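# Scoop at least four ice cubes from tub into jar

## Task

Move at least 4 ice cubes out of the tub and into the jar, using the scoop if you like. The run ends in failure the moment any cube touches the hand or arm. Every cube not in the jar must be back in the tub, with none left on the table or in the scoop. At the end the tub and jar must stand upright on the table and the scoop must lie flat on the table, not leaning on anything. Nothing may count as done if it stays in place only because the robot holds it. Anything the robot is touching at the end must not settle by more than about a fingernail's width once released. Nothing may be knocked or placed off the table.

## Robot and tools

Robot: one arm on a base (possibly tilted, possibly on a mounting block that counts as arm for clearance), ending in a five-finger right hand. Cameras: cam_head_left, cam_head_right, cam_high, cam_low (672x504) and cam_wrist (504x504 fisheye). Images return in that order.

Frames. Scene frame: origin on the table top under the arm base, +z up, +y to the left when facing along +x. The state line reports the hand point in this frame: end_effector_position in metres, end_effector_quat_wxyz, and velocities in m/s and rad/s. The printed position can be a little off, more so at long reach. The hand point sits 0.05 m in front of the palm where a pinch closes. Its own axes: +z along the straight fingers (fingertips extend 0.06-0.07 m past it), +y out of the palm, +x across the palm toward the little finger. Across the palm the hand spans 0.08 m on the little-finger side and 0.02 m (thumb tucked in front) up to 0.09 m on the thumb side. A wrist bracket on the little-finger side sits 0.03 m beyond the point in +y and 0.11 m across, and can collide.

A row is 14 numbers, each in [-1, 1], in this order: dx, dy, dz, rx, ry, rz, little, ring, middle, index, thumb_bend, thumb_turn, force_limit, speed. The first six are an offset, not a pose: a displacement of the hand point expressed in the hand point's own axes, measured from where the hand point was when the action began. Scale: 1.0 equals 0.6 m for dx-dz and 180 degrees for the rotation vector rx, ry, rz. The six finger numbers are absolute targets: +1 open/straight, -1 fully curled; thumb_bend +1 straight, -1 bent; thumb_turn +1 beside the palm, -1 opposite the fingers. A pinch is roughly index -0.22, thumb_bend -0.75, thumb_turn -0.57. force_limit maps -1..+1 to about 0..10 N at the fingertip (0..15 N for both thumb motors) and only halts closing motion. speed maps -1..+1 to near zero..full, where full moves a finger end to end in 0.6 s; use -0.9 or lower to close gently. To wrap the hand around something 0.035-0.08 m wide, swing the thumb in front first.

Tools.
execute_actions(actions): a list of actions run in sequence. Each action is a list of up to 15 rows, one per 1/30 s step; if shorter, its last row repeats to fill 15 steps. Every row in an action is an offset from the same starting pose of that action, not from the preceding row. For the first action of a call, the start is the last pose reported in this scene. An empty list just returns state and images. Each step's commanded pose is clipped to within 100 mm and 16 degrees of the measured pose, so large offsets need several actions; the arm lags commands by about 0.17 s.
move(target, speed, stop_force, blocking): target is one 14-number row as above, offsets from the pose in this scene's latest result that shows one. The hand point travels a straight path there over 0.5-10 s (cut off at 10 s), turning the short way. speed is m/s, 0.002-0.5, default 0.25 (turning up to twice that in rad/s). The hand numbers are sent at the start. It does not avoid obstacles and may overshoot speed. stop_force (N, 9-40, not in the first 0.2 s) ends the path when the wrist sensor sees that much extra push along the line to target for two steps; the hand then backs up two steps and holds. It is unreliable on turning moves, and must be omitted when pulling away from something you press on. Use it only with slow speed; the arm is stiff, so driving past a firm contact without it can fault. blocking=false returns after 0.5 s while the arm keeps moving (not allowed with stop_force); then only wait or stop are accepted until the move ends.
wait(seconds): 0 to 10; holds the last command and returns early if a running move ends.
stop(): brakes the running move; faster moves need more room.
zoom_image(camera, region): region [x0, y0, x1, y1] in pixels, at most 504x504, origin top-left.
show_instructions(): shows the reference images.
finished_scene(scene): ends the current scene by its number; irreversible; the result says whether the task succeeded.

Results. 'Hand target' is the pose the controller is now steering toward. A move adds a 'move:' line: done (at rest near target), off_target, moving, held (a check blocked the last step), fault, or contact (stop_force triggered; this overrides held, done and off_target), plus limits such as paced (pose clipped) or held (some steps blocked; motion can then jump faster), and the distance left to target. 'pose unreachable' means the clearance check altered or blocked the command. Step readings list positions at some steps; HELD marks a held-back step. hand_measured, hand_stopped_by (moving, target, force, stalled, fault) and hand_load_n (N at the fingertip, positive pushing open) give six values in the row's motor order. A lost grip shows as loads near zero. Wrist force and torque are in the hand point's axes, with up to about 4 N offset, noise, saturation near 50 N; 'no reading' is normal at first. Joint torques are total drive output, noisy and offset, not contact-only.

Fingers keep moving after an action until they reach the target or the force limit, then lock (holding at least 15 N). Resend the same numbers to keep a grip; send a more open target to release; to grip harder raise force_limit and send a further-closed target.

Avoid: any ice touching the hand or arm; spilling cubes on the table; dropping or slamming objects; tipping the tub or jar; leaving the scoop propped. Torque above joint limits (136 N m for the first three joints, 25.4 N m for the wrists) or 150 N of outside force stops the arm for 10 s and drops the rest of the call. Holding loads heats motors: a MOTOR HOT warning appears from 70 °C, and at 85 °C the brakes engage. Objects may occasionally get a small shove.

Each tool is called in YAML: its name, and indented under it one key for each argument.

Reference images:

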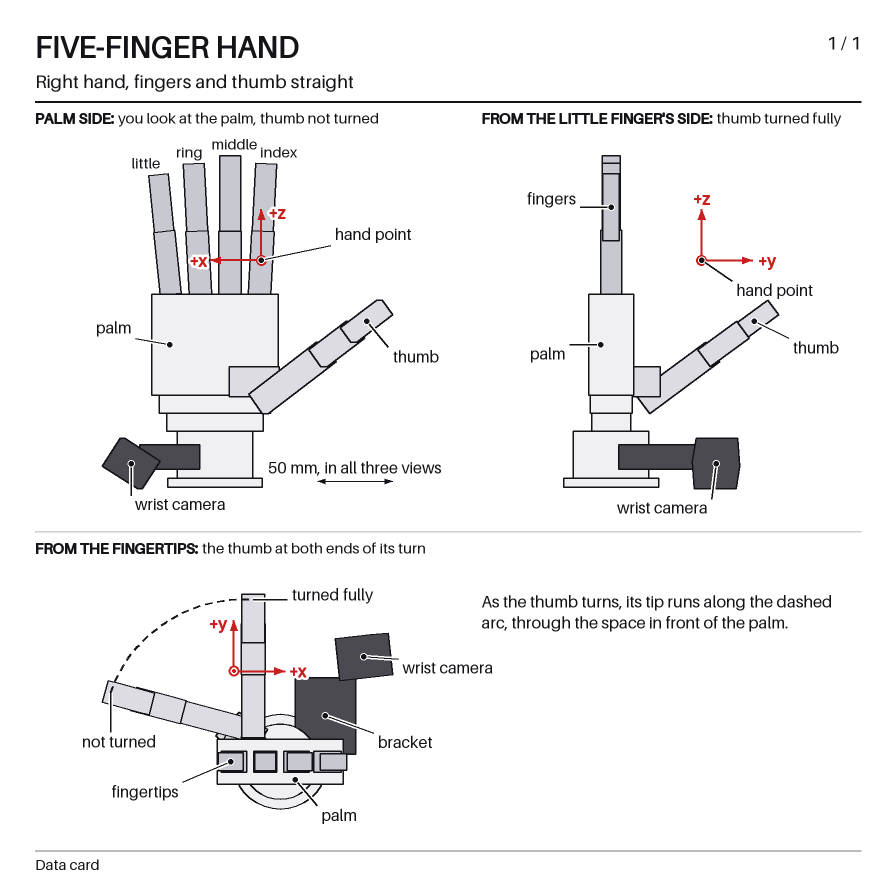

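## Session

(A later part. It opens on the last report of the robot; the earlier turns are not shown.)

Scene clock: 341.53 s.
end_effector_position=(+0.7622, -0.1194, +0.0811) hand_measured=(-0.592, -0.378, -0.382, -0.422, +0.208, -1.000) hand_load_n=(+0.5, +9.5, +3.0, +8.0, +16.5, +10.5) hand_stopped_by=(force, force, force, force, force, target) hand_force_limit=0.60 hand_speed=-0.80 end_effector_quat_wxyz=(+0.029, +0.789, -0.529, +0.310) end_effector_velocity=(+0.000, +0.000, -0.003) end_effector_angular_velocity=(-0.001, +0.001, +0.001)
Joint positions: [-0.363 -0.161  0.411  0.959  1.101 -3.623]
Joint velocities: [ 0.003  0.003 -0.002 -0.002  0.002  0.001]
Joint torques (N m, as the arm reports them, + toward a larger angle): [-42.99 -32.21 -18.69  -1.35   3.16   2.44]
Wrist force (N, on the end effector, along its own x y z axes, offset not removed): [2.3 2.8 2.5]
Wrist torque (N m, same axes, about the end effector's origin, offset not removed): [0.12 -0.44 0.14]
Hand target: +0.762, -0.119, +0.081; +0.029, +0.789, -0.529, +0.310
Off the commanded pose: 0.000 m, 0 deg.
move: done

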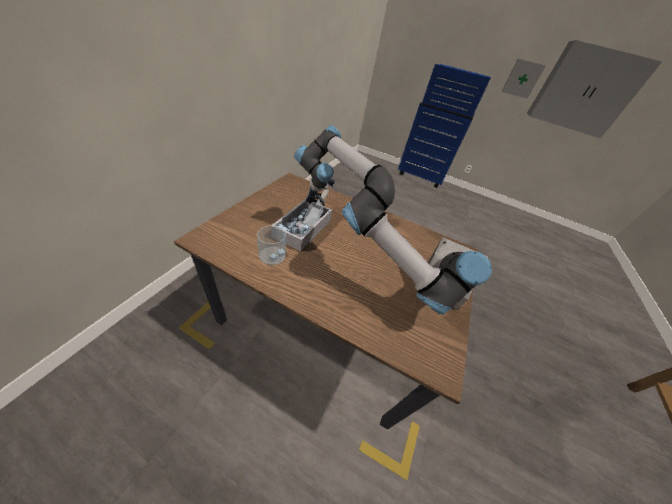

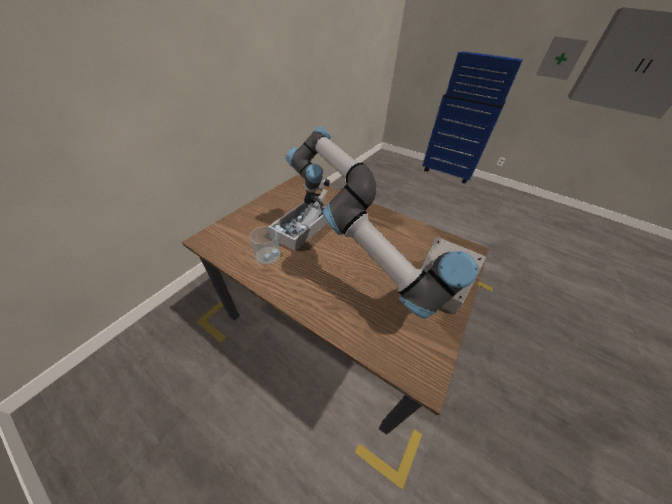

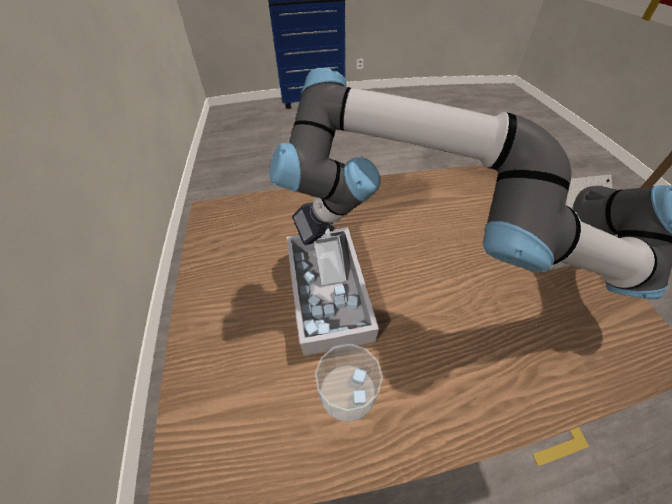

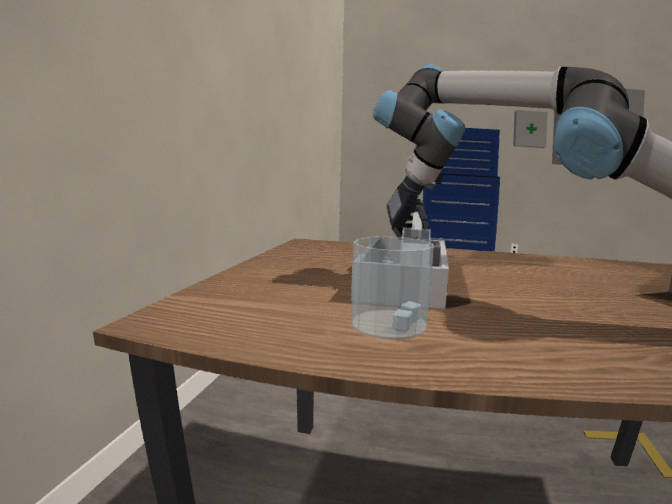

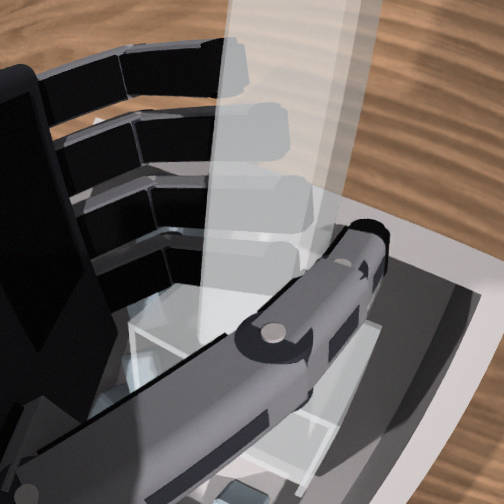

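move:
  target: [-0.0077,0.018,-0.005,0,0,0,-0.98,-0.98,-0.98,-0.98,-1,-1,0.6,-0.8]
  speed: 0.02

move:
  target: [-0.101,-0.034,-0.052,0,0,0,-0.98,-0.98,-0.98,-0.98,-1,-1,0.6,-0.8]
  speed: 0.08

zoom_image:
  camera: "cam_high"
  region: [230, 160, 430, 360]

Scene clock: 350.33 s.
end_effector_position=(+0.7506, -0.1193, +0.0780) hand_measured=(-0.592, -0.378, -0.382, -0.422, +0.208, -1.000) hand_load_n=(+0.5, +9.5, +3.0, +8.0, +16.5, +10.5) hand_stopped_by=(force, force, force, force, force, target) hand_force_limit=0.60 hand_speed=-0.80 end_effector_quat_wxyz=(+0.029, +0.789, -0.529, +0.310) end_effector_velocity=(-0.001, +0.001, -0.001) end_effector_angular_velocity=(-0.001, -0.001, +0.003)
Joint positions: [-0.367 -0.217  0.534  0.893  1.1   -3.627]
Joint velocities: [ 0.001 -0.009  0.018 -0.013 -0.    -0.   ]
Joint torques (N m, as the arm reports them, + toward a larger angle): [-56.41 -59.41  -6.03  -1.24  -2.08  -1.91]
Wrist force (N, on the end effector, along its own x y z axes, offset not removed): [0.3 4.1 5.0]
Wrist torque (N m, same axes, about the end effector's origin, offset not removed): [0.29 -0.28 0.24]
Hand target: +0.750, -0.119, +0.078; +0.029, +0.789, -0.529, +0.310
Off the commanded pose: 0.000 m, 0 deg.
move: done

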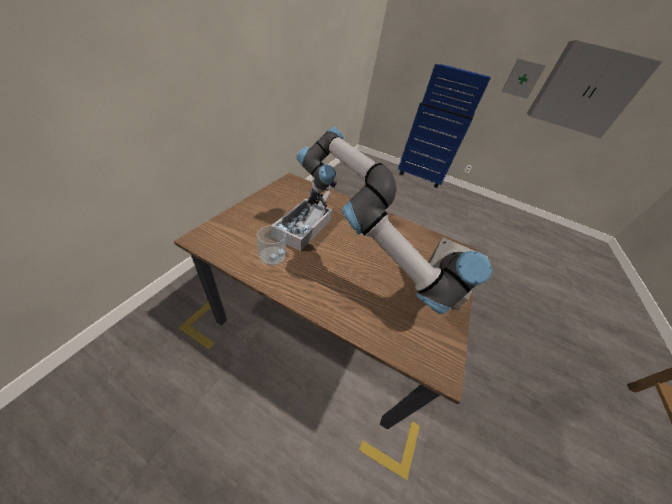

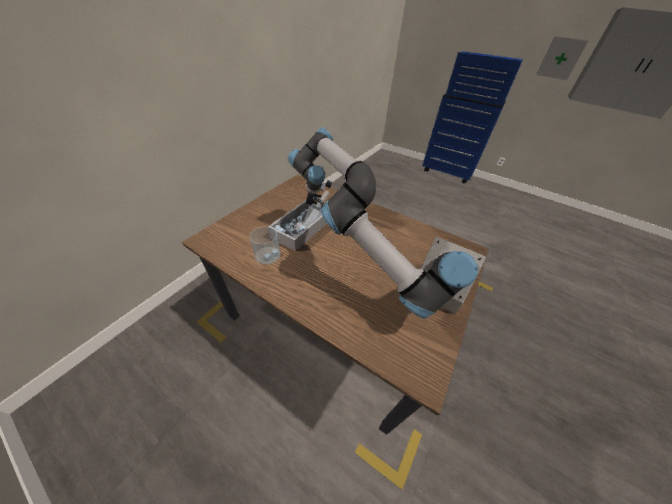

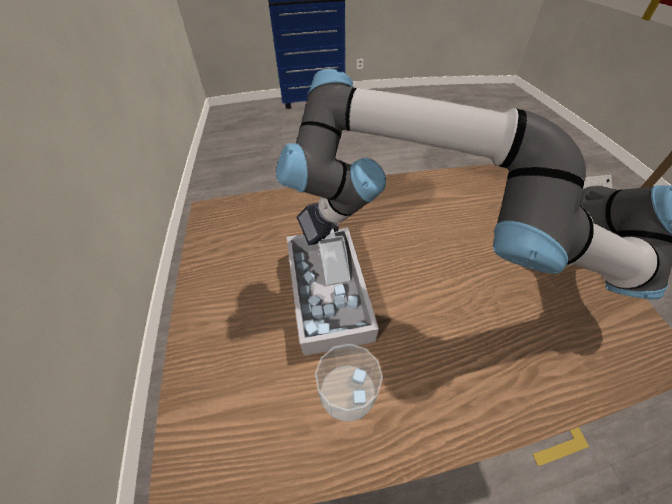

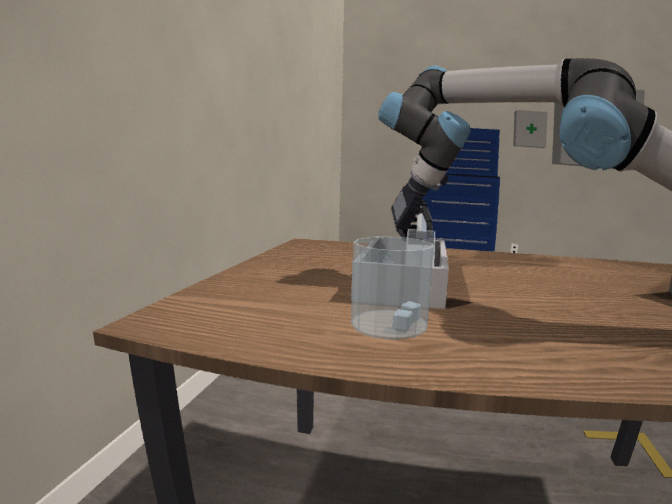

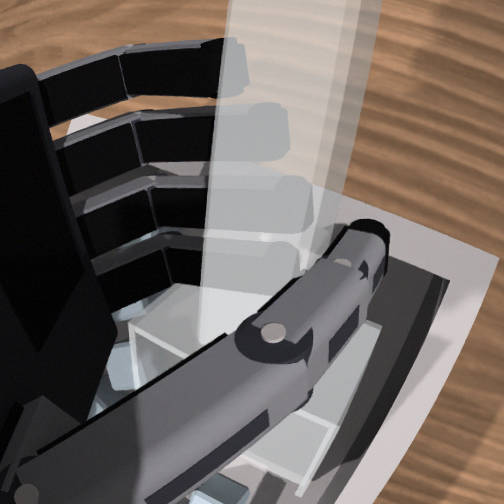

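Scene clock: 351.60 s.
end_effector_position=(+0.7388, -0.0492, +0.0775) hand_measured=(-0.592, -0.378, -0.382, -0.422, +0.208, -1.000) hand_load_n=(+0.5, +9.5, +3.0, +8.5, +16.5, +10.5) hand_stopped_by=(force, force, force, force, force, target) hand_force_limit=0.60 hand_speed=-0.80 end_effector_quat_wxyz=(+0.029, +0.789, -0.529, +0.310) end_effector_velocity=(-0.001, +0.001, -0.000) end_effector_angular_velocity=(+0.001, -0.001, -0.003)
Joint positions: [-0.304 -0.365  0.704  0.842  1.123 -3.562]
Joint velocities: [ 0.    -0.003  0.005 -0.002  0.001  0.003]
Joint torques (N m, as the arm reports them, + toward a larger angle): [-40.98 -56.5   -5.08  -0.86   3.09   2.52]
Wrist force (N, on the end effector, along its own x y z axes, offset not removed): [2.1 1.4 0.7]
Wrist torque (N m, same axes, about the end effector's origin, offset not removed): [0.25 -0.16 0.15]
Hand target: +0.739, -0.049, +0.078; +0.029, +0.789, -0.529, +0.310
Off the commanded pose: 0.000 m, 0 deg.
move: done

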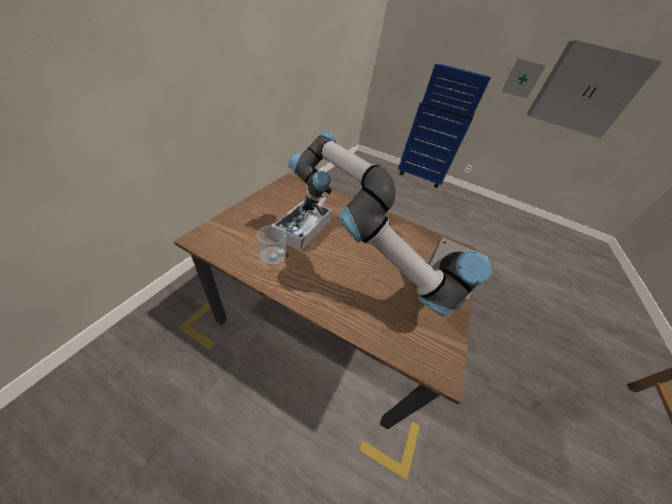

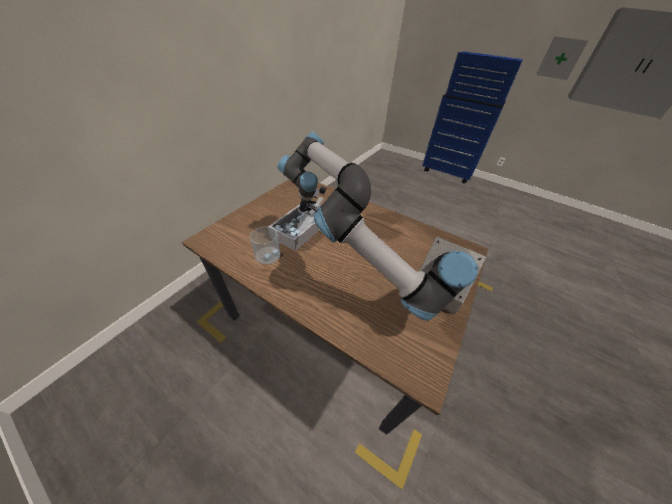

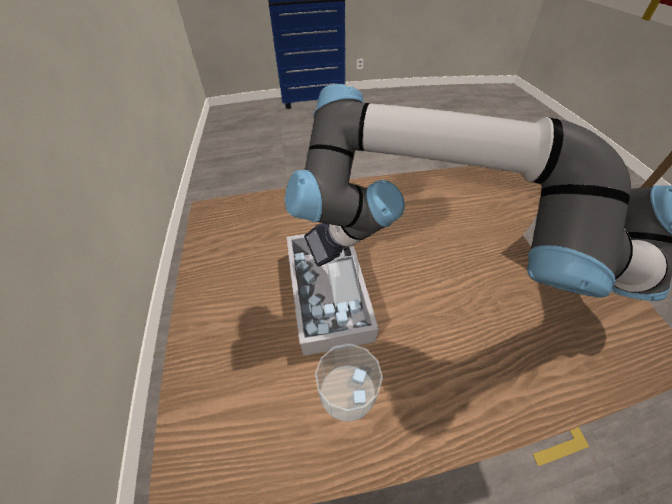

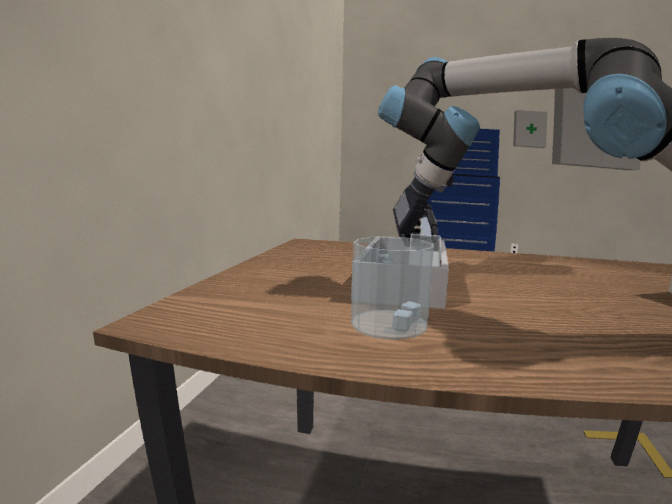

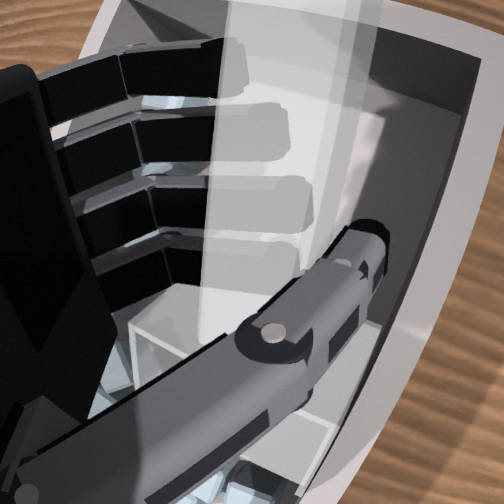

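Region (230, 160, 430, 360) of cam_high's 672x504 image, scaled by 2.520, with more detail than that image has.

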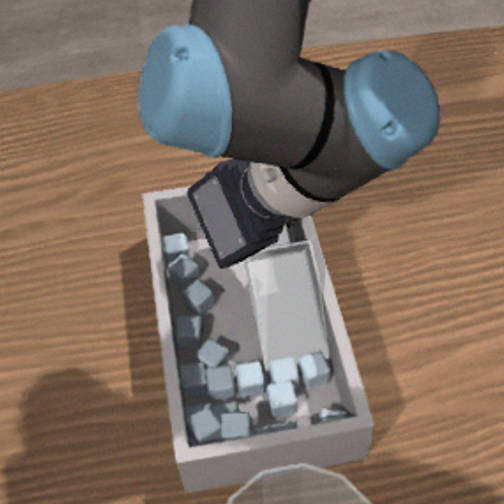

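execute_actions:
  actions:
    - [[-0.023,-0.009,-0.005,0,0,0,-0.98,-0.98,-0.98,-0.98,-1,-1,0.6,-0.8]]

zoom_image:
  camera: "cam_high"
  region: [230,160,430,360]

Scene clock: 376.73 s.
end_effector_position=(+0.7386, -0.0345, +0.0743) hand_measured=(-0.592, -0.378, -0.382, -0.422, +0.208, -1.000) hand_load_n=(+0.5, +9.5, +3.0, +8.5, +16.5, +10.5) hand_stopped_by=(force, force, force, force, force, target) hand_force_limit=0.60 hand_speed=-0.80 end_effector_quat_wxyz=(+0.029, +0.789, -0.529, +0.310) end_effector_velocity=(-0.000, -0.000, +0.001) end_effector_angular_velocity=(+0.001, -0.001, -0.002)
Joint positions: [-0.286 -0.382  0.715  0.84   1.129 -3.543]
Joint velocities: [-0.001 -0.001  0.001 -0.     0.     0.002]
Joint torques (N m, as the arm reports them, + toward a larger angle): [-41.23 -57.74  -5.06  -1.12   2.97   2.71]
Wrist force (N, on the end effector, along its own x y z axes, offset not removed): [2.3 1.6 0.9]
Wrist torque (N m, same axes, about the end effector's origin, offset not removed): [0.34 -0.37 0.20]
Hand target: +0.739, -0.034, +0.074; +0.029, +0.789, -0.529, +0.310
Off the commanded pose: 0.000 m, 0 deg.
Step readings (end_effector_position):
0: (+0.7388, -0.0491, +0.0775)
1: (+0.7388, -0.0490, +0.0775)
2: (+0.7387, -0.0467, +0.0770)
4: (+0.7387, -0.0400, +0.0755)
8: (+0.7386, -0.0353, +0.0745)
15: end_effector_position above

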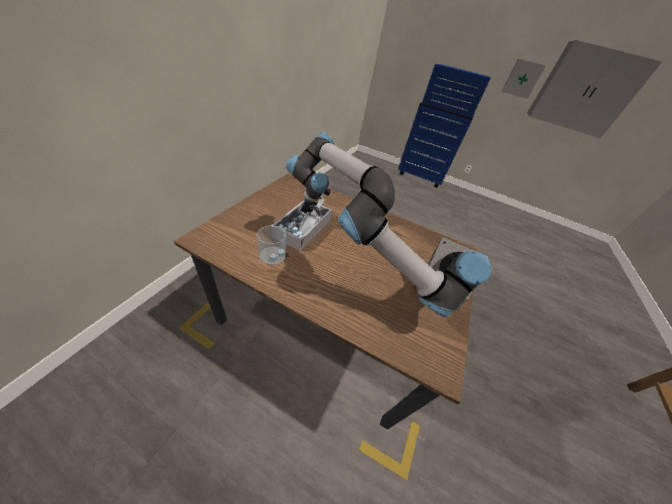

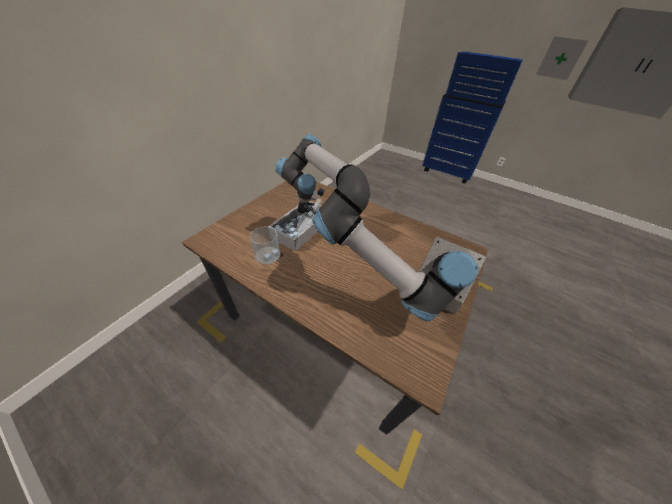

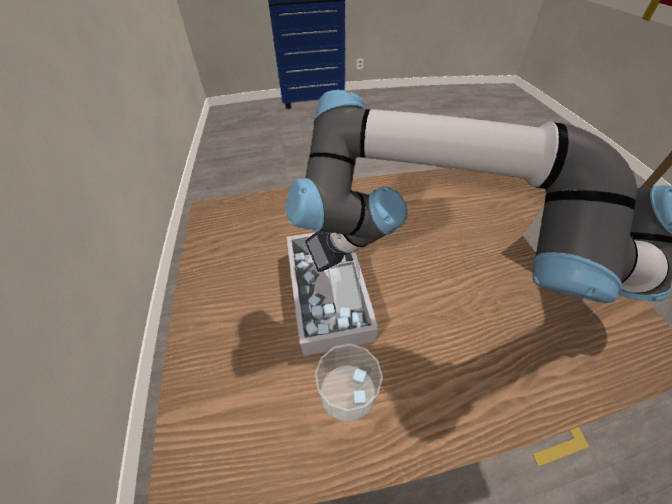

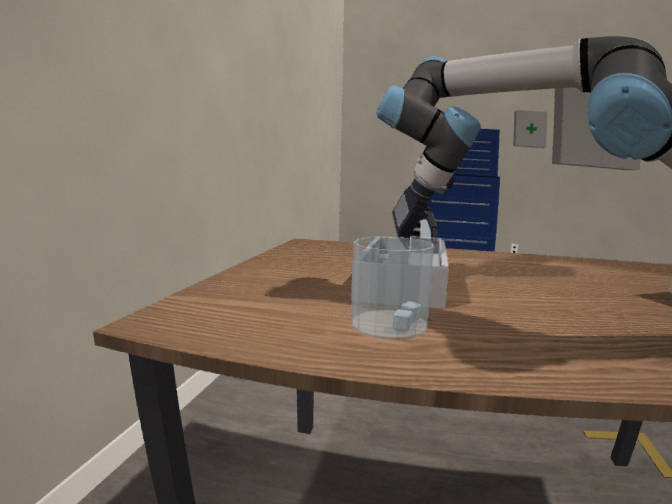

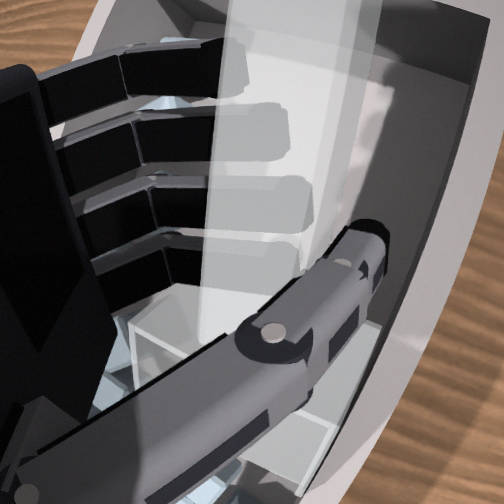

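Region (230, 160, 430, 360) of cam_high's 672x504 image, scaled by 2.520, with more detail than that image has.

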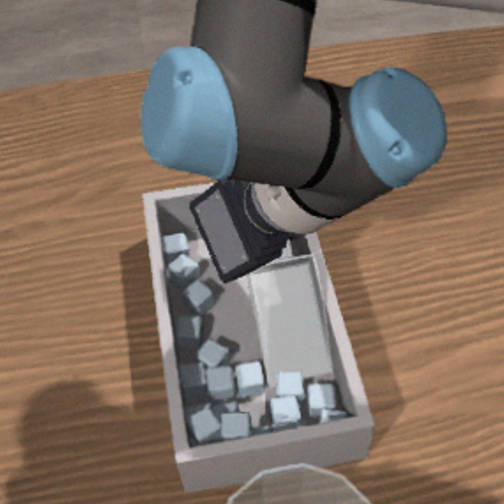

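execute_actions:
  actions:
    - [[-0.004,0.002,0.006,0,0,0,-0.98,-0.98,-0.98,-0.98,-1,-1,0.6,-0.8]]
    - [[-0.02,-0.011,-0.009,0,0,0,-0.98,-0.98,-0.98,-0.98,-1,-1,0.6,-0.8]]

zoom_image:
  camera: "cam_high"
  region: [230,160,430,360]

Scene clock: 382.70 s.
end_effector_position=(+0.7389, -0.0197, +0.0699) hand_measured=(-0.592, -0.378, -0.382, -0.422, +0.208, -1.000) hand_load_n=(+5.5, +11.5, +1.5, +2.0, +15.5, +7.0) hand_stopped_by=(force, force, force, force, force, target) hand_force_limit=0.60 hand_speed=-0.80 end_effector_quat_wxyz=(+0.029, +0.789, -0.529, +0.310) end_effector_velocity=(-0.000, +0.001, +0.000) end_effector_angular_velocity=(+0.000, -0.000, +0.001)
Joint positions: [-0.267 -0.396  0.722  0.839  1.137 -3.523]
Joint velocities: [ 0.    -0.002  0.001  0.    -0.     0.   ]
Joint torques (N m, as the arm reports them, + toward a larger angle): [-35.58 -54.28  -4.34   3.5    2.38   2.56]
Wrist force (N, on the end effector, along its own x y z axes, offset not removed): [10.3 3.5 -4.3]
Wrist torque (N m, same axes, about the end effector's origin, offset not removed): [0.87 -1.18 0.63]
Hand target: +0.739, -0.020, +0.070; +0.029, +0.789, -0.529, +0.310
Off the commanded pose: 0.000 m, 0 deg.
Step readings (end_effector_position; steps 1 to 15: 1st action; 16 to 30: 2nd action):
0: (+0.7386, -0.0344, +0.0743)
1: (+0.7386, -0.0344, +0.0743)
2: (+0.7387, -0.0343, +0.0736)
4: (+0.7387, -0.0343, +0.0717)
8: (+0.7387, -0.0343, +0.0702)
15: (+0.7387, -0.0344, +0.0699)
16: (+0.7387, -0.0343, +0.0698)
17: (+0.7387, -0.0320, +0.0697)
19: (+0.7388, -0.0253, +0.0697)
23: (+0.7389, -0.0206, +0.0698)
30: end_effector_position above

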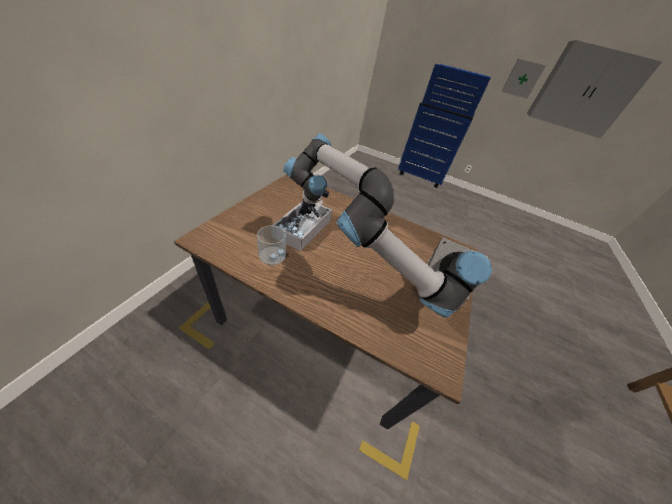

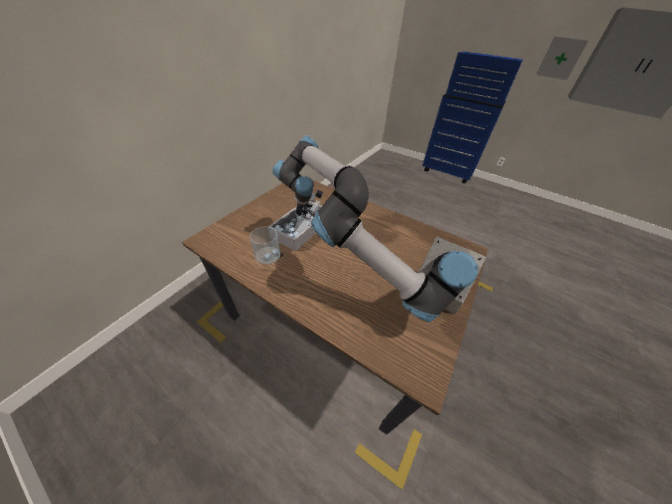

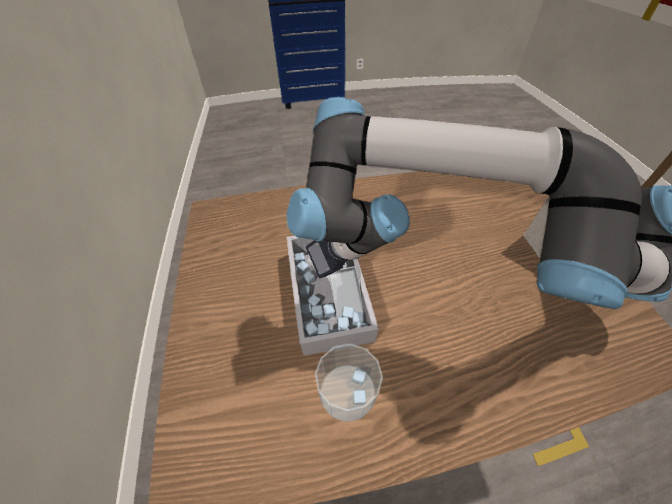

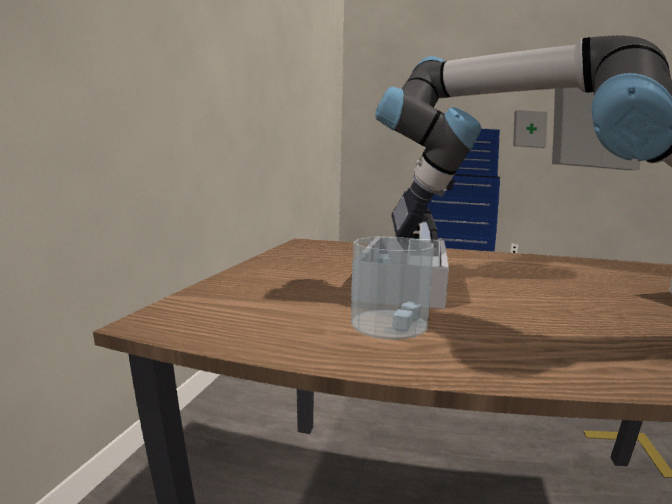

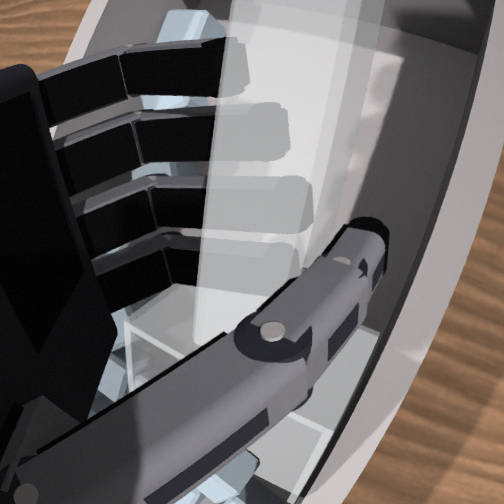

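Region (230, 160, 430, 360) of cam_high's 672x504 image, scaled by 2.520, with more detail than that image has.

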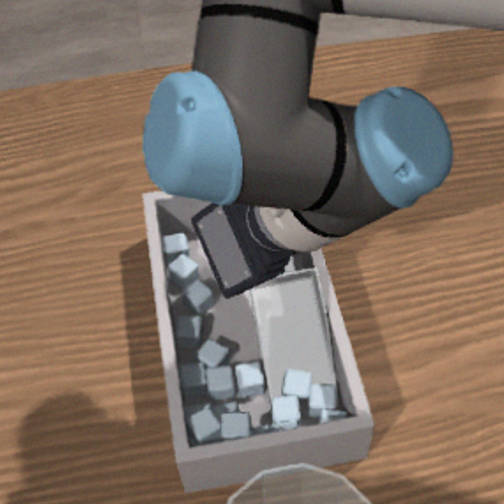

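move:
  target: [-0.02,-0.008,-0.004,0.007,-0.024,0.013,-0.98,-0.98,-0.98,-0.98,-1,-1,0.6,-0.8]
  speed: 0.03

zoom_image:
  camera: "cam_high"
  region: [230,160,430,360]

Scene clock: 389.63 s.
end_effector_position=(+0.7389, -0.0069, +0.0669) hand_measured=(-0.592, -0.378, -0.382, -0.422, +0.208, -1.000) hand_load_n=(+1.0, +8.5, +1.5, +4.5, +15.0, +10.0) hand_stopped_by=(force, force, force, force, force, target) hand_force_limit=0.60 hand_speed=-0.80 end_effector_quat_wxyz=(-0.006, +0.790, -0.542, +0.287) end_effector_velocity=(-0.000, +0.001, -0.001) end_effector_angular_velocity=(+0.007, +0.001, -0.001)
Joint positions: [-0.279 -0.387  0.714  0.851  1.054 -3.5  ]
Joint velocities: [-0.     0.     0.     0.001 -0.006  0.003]
Joint torques (N m, as the arm reports them, + toward a larger angle): [-55.01 -28.01 -18.88   3.34  -2.23   2.63]
Wrist force (N, on the end effector, along its own x y z axes, offset not removed): [0.6 2.5 2.7]
Wrist torque (N m, same axes, about the end effector's origin, offset not removed): [0.09 -0.07 0.09]
Hand target: +0.739, -0.007, +0.067; -0.006, +0.790, -0.543, +0.286
Off the commanded pose: 0.000 m, 0 deg.
move: done

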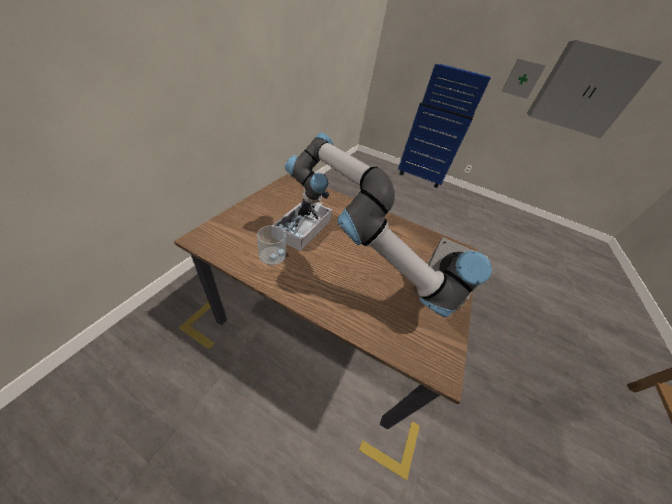

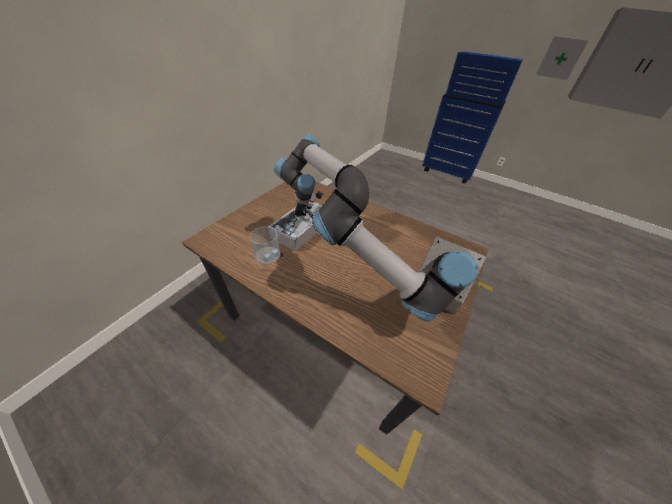

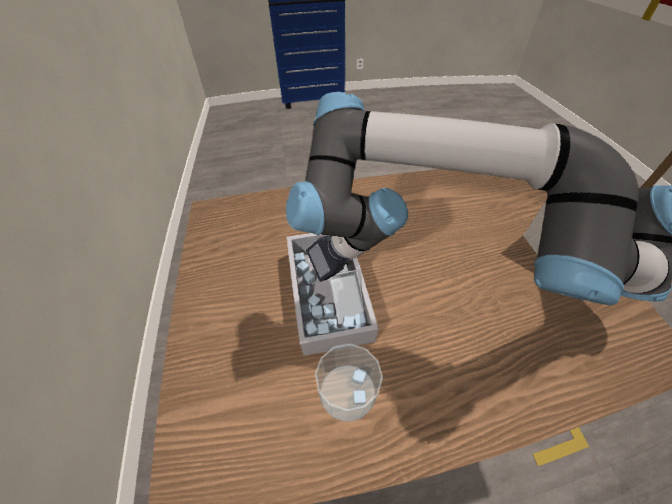

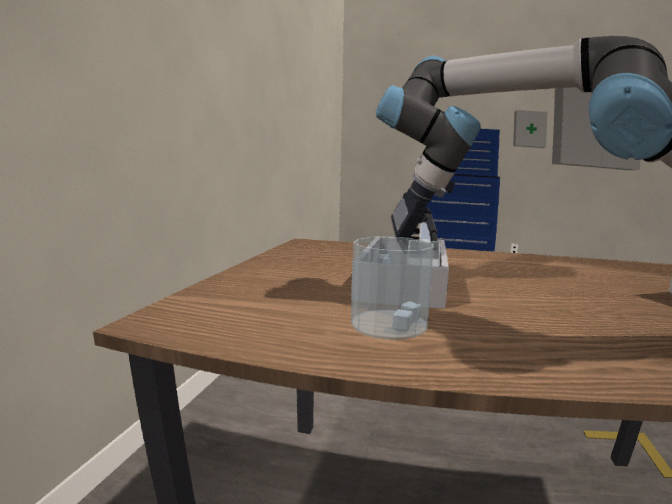

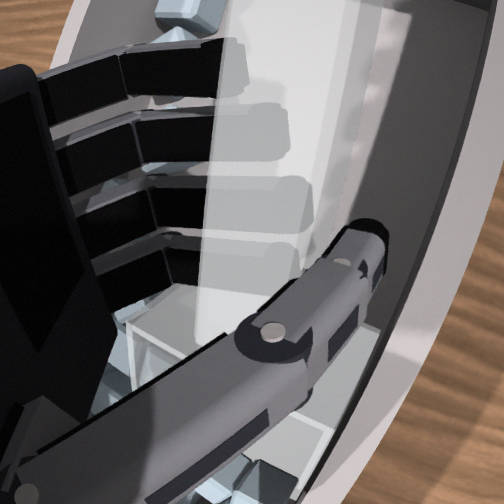

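Region (230, 160, 430, 360) of cam_high's 672x504 image, scaled by 2.520, with more detail than that image has.

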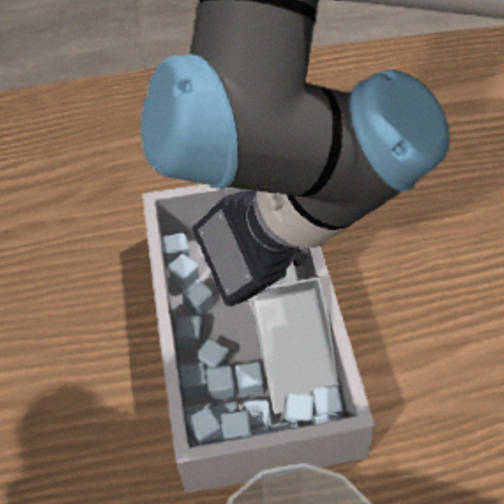

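move:
  target: [-0.025,-0.009,-0.003,0,0,0,-1,-1,-1,-1,-1,-1,0.6,-0.8]
  speed: 0.02

zoom_image:
  camera: "cam_high"
  region: [230,160,430,360]

Scene clock: 395.97 s.
end_effector_position=(+0.7390, +0.0086, +0.0635) hand_measured=(-0.644, -0.380, -0.412, -0.440, +0.208, -1.000) hand_load_n=(+12.0, +1.5, +6.5, +6.5, +18.5, +11.5) hand_stopped_by=(force, force, force, force, force, target) hand_force_limit=0.60 hand_speed=-0.80 end_effector_quat_wxyz=(-0.006, +0.790, -0.542, +0.287) end_effector_velocity=(+0.000, +0.001, -0.000) end_effector_angular_velocity=(-0.000, -0.000, +0.001)
Joint positions: [-0.26  -0.402  0.721  0.85   1.062 -3.479]
Joint velocities: [ 0.001 -0.001  0.    -0.     0.001  0.001]
Joint torques (N m, as the arm reports them, + toward a larger angle): [-37.17 -56.17  -5.01  -1.     2.55   2.58]
Wrist force (N, on the end effector, along its own x y z axes, offset not removed): [1.3 3.3 -0.9]
Wrist torque (N m, same axes, about the end effector's origin, offset not removed): [0.55 0.05 0.22]
Hand target: +0.739, +0.009, +0.064; -0.006, +0.790, -0.542, +0.287
Off the commanded pose: 0.000 m, 0 deg.
move: done

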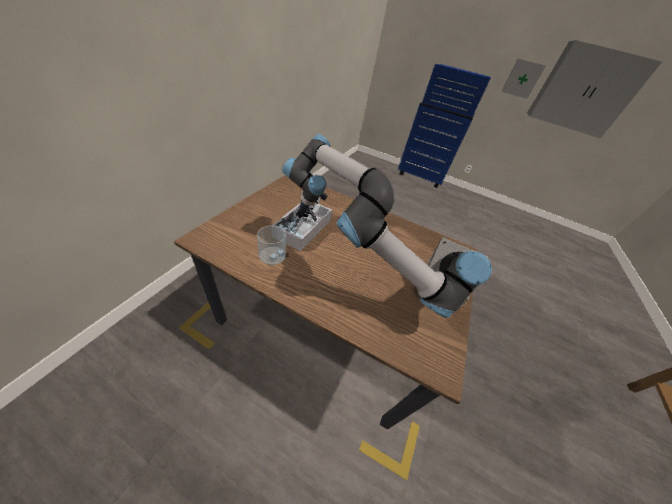

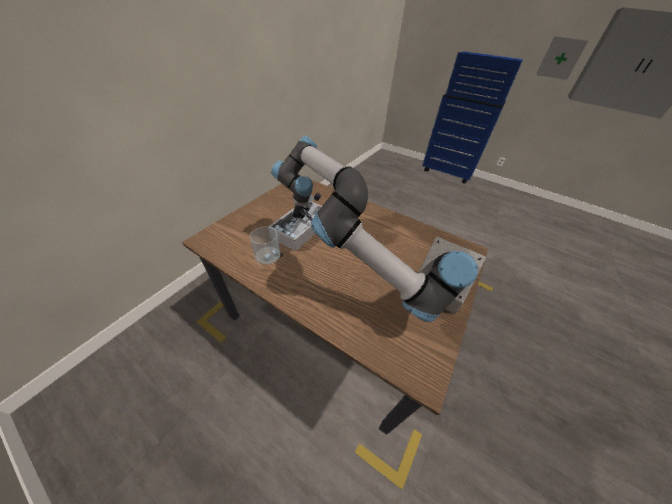

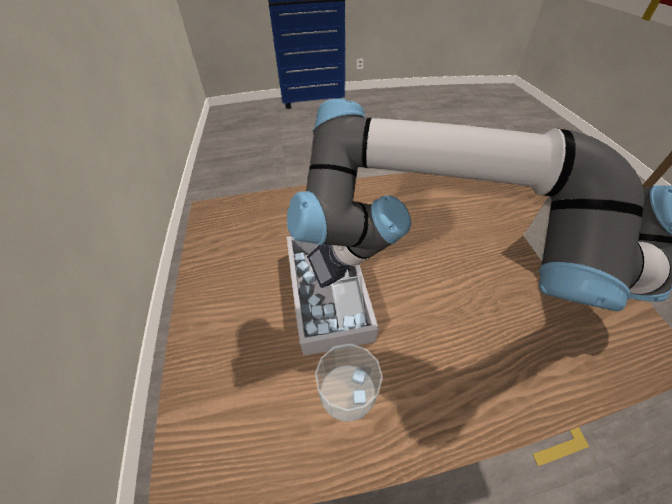

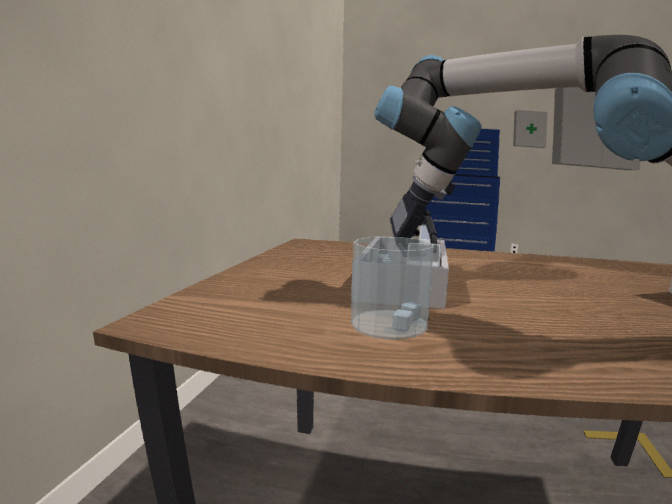

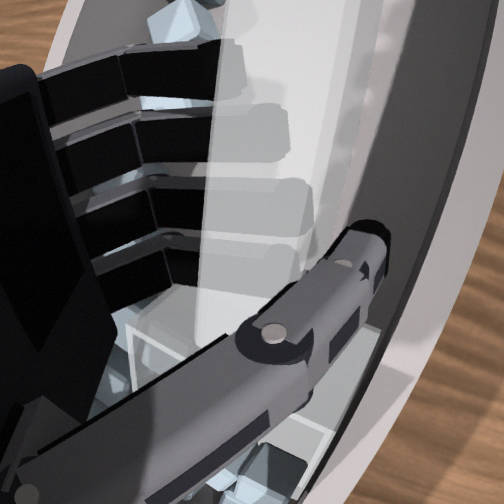

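Region (230, 160, 430, 360) of cam_high's 672x504 image, scaled by 2.520, with more detail than that image has.

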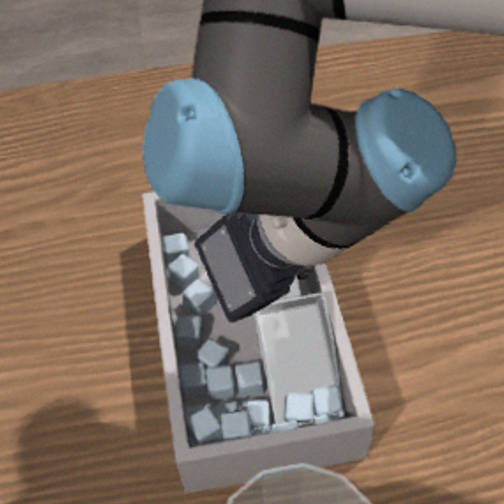

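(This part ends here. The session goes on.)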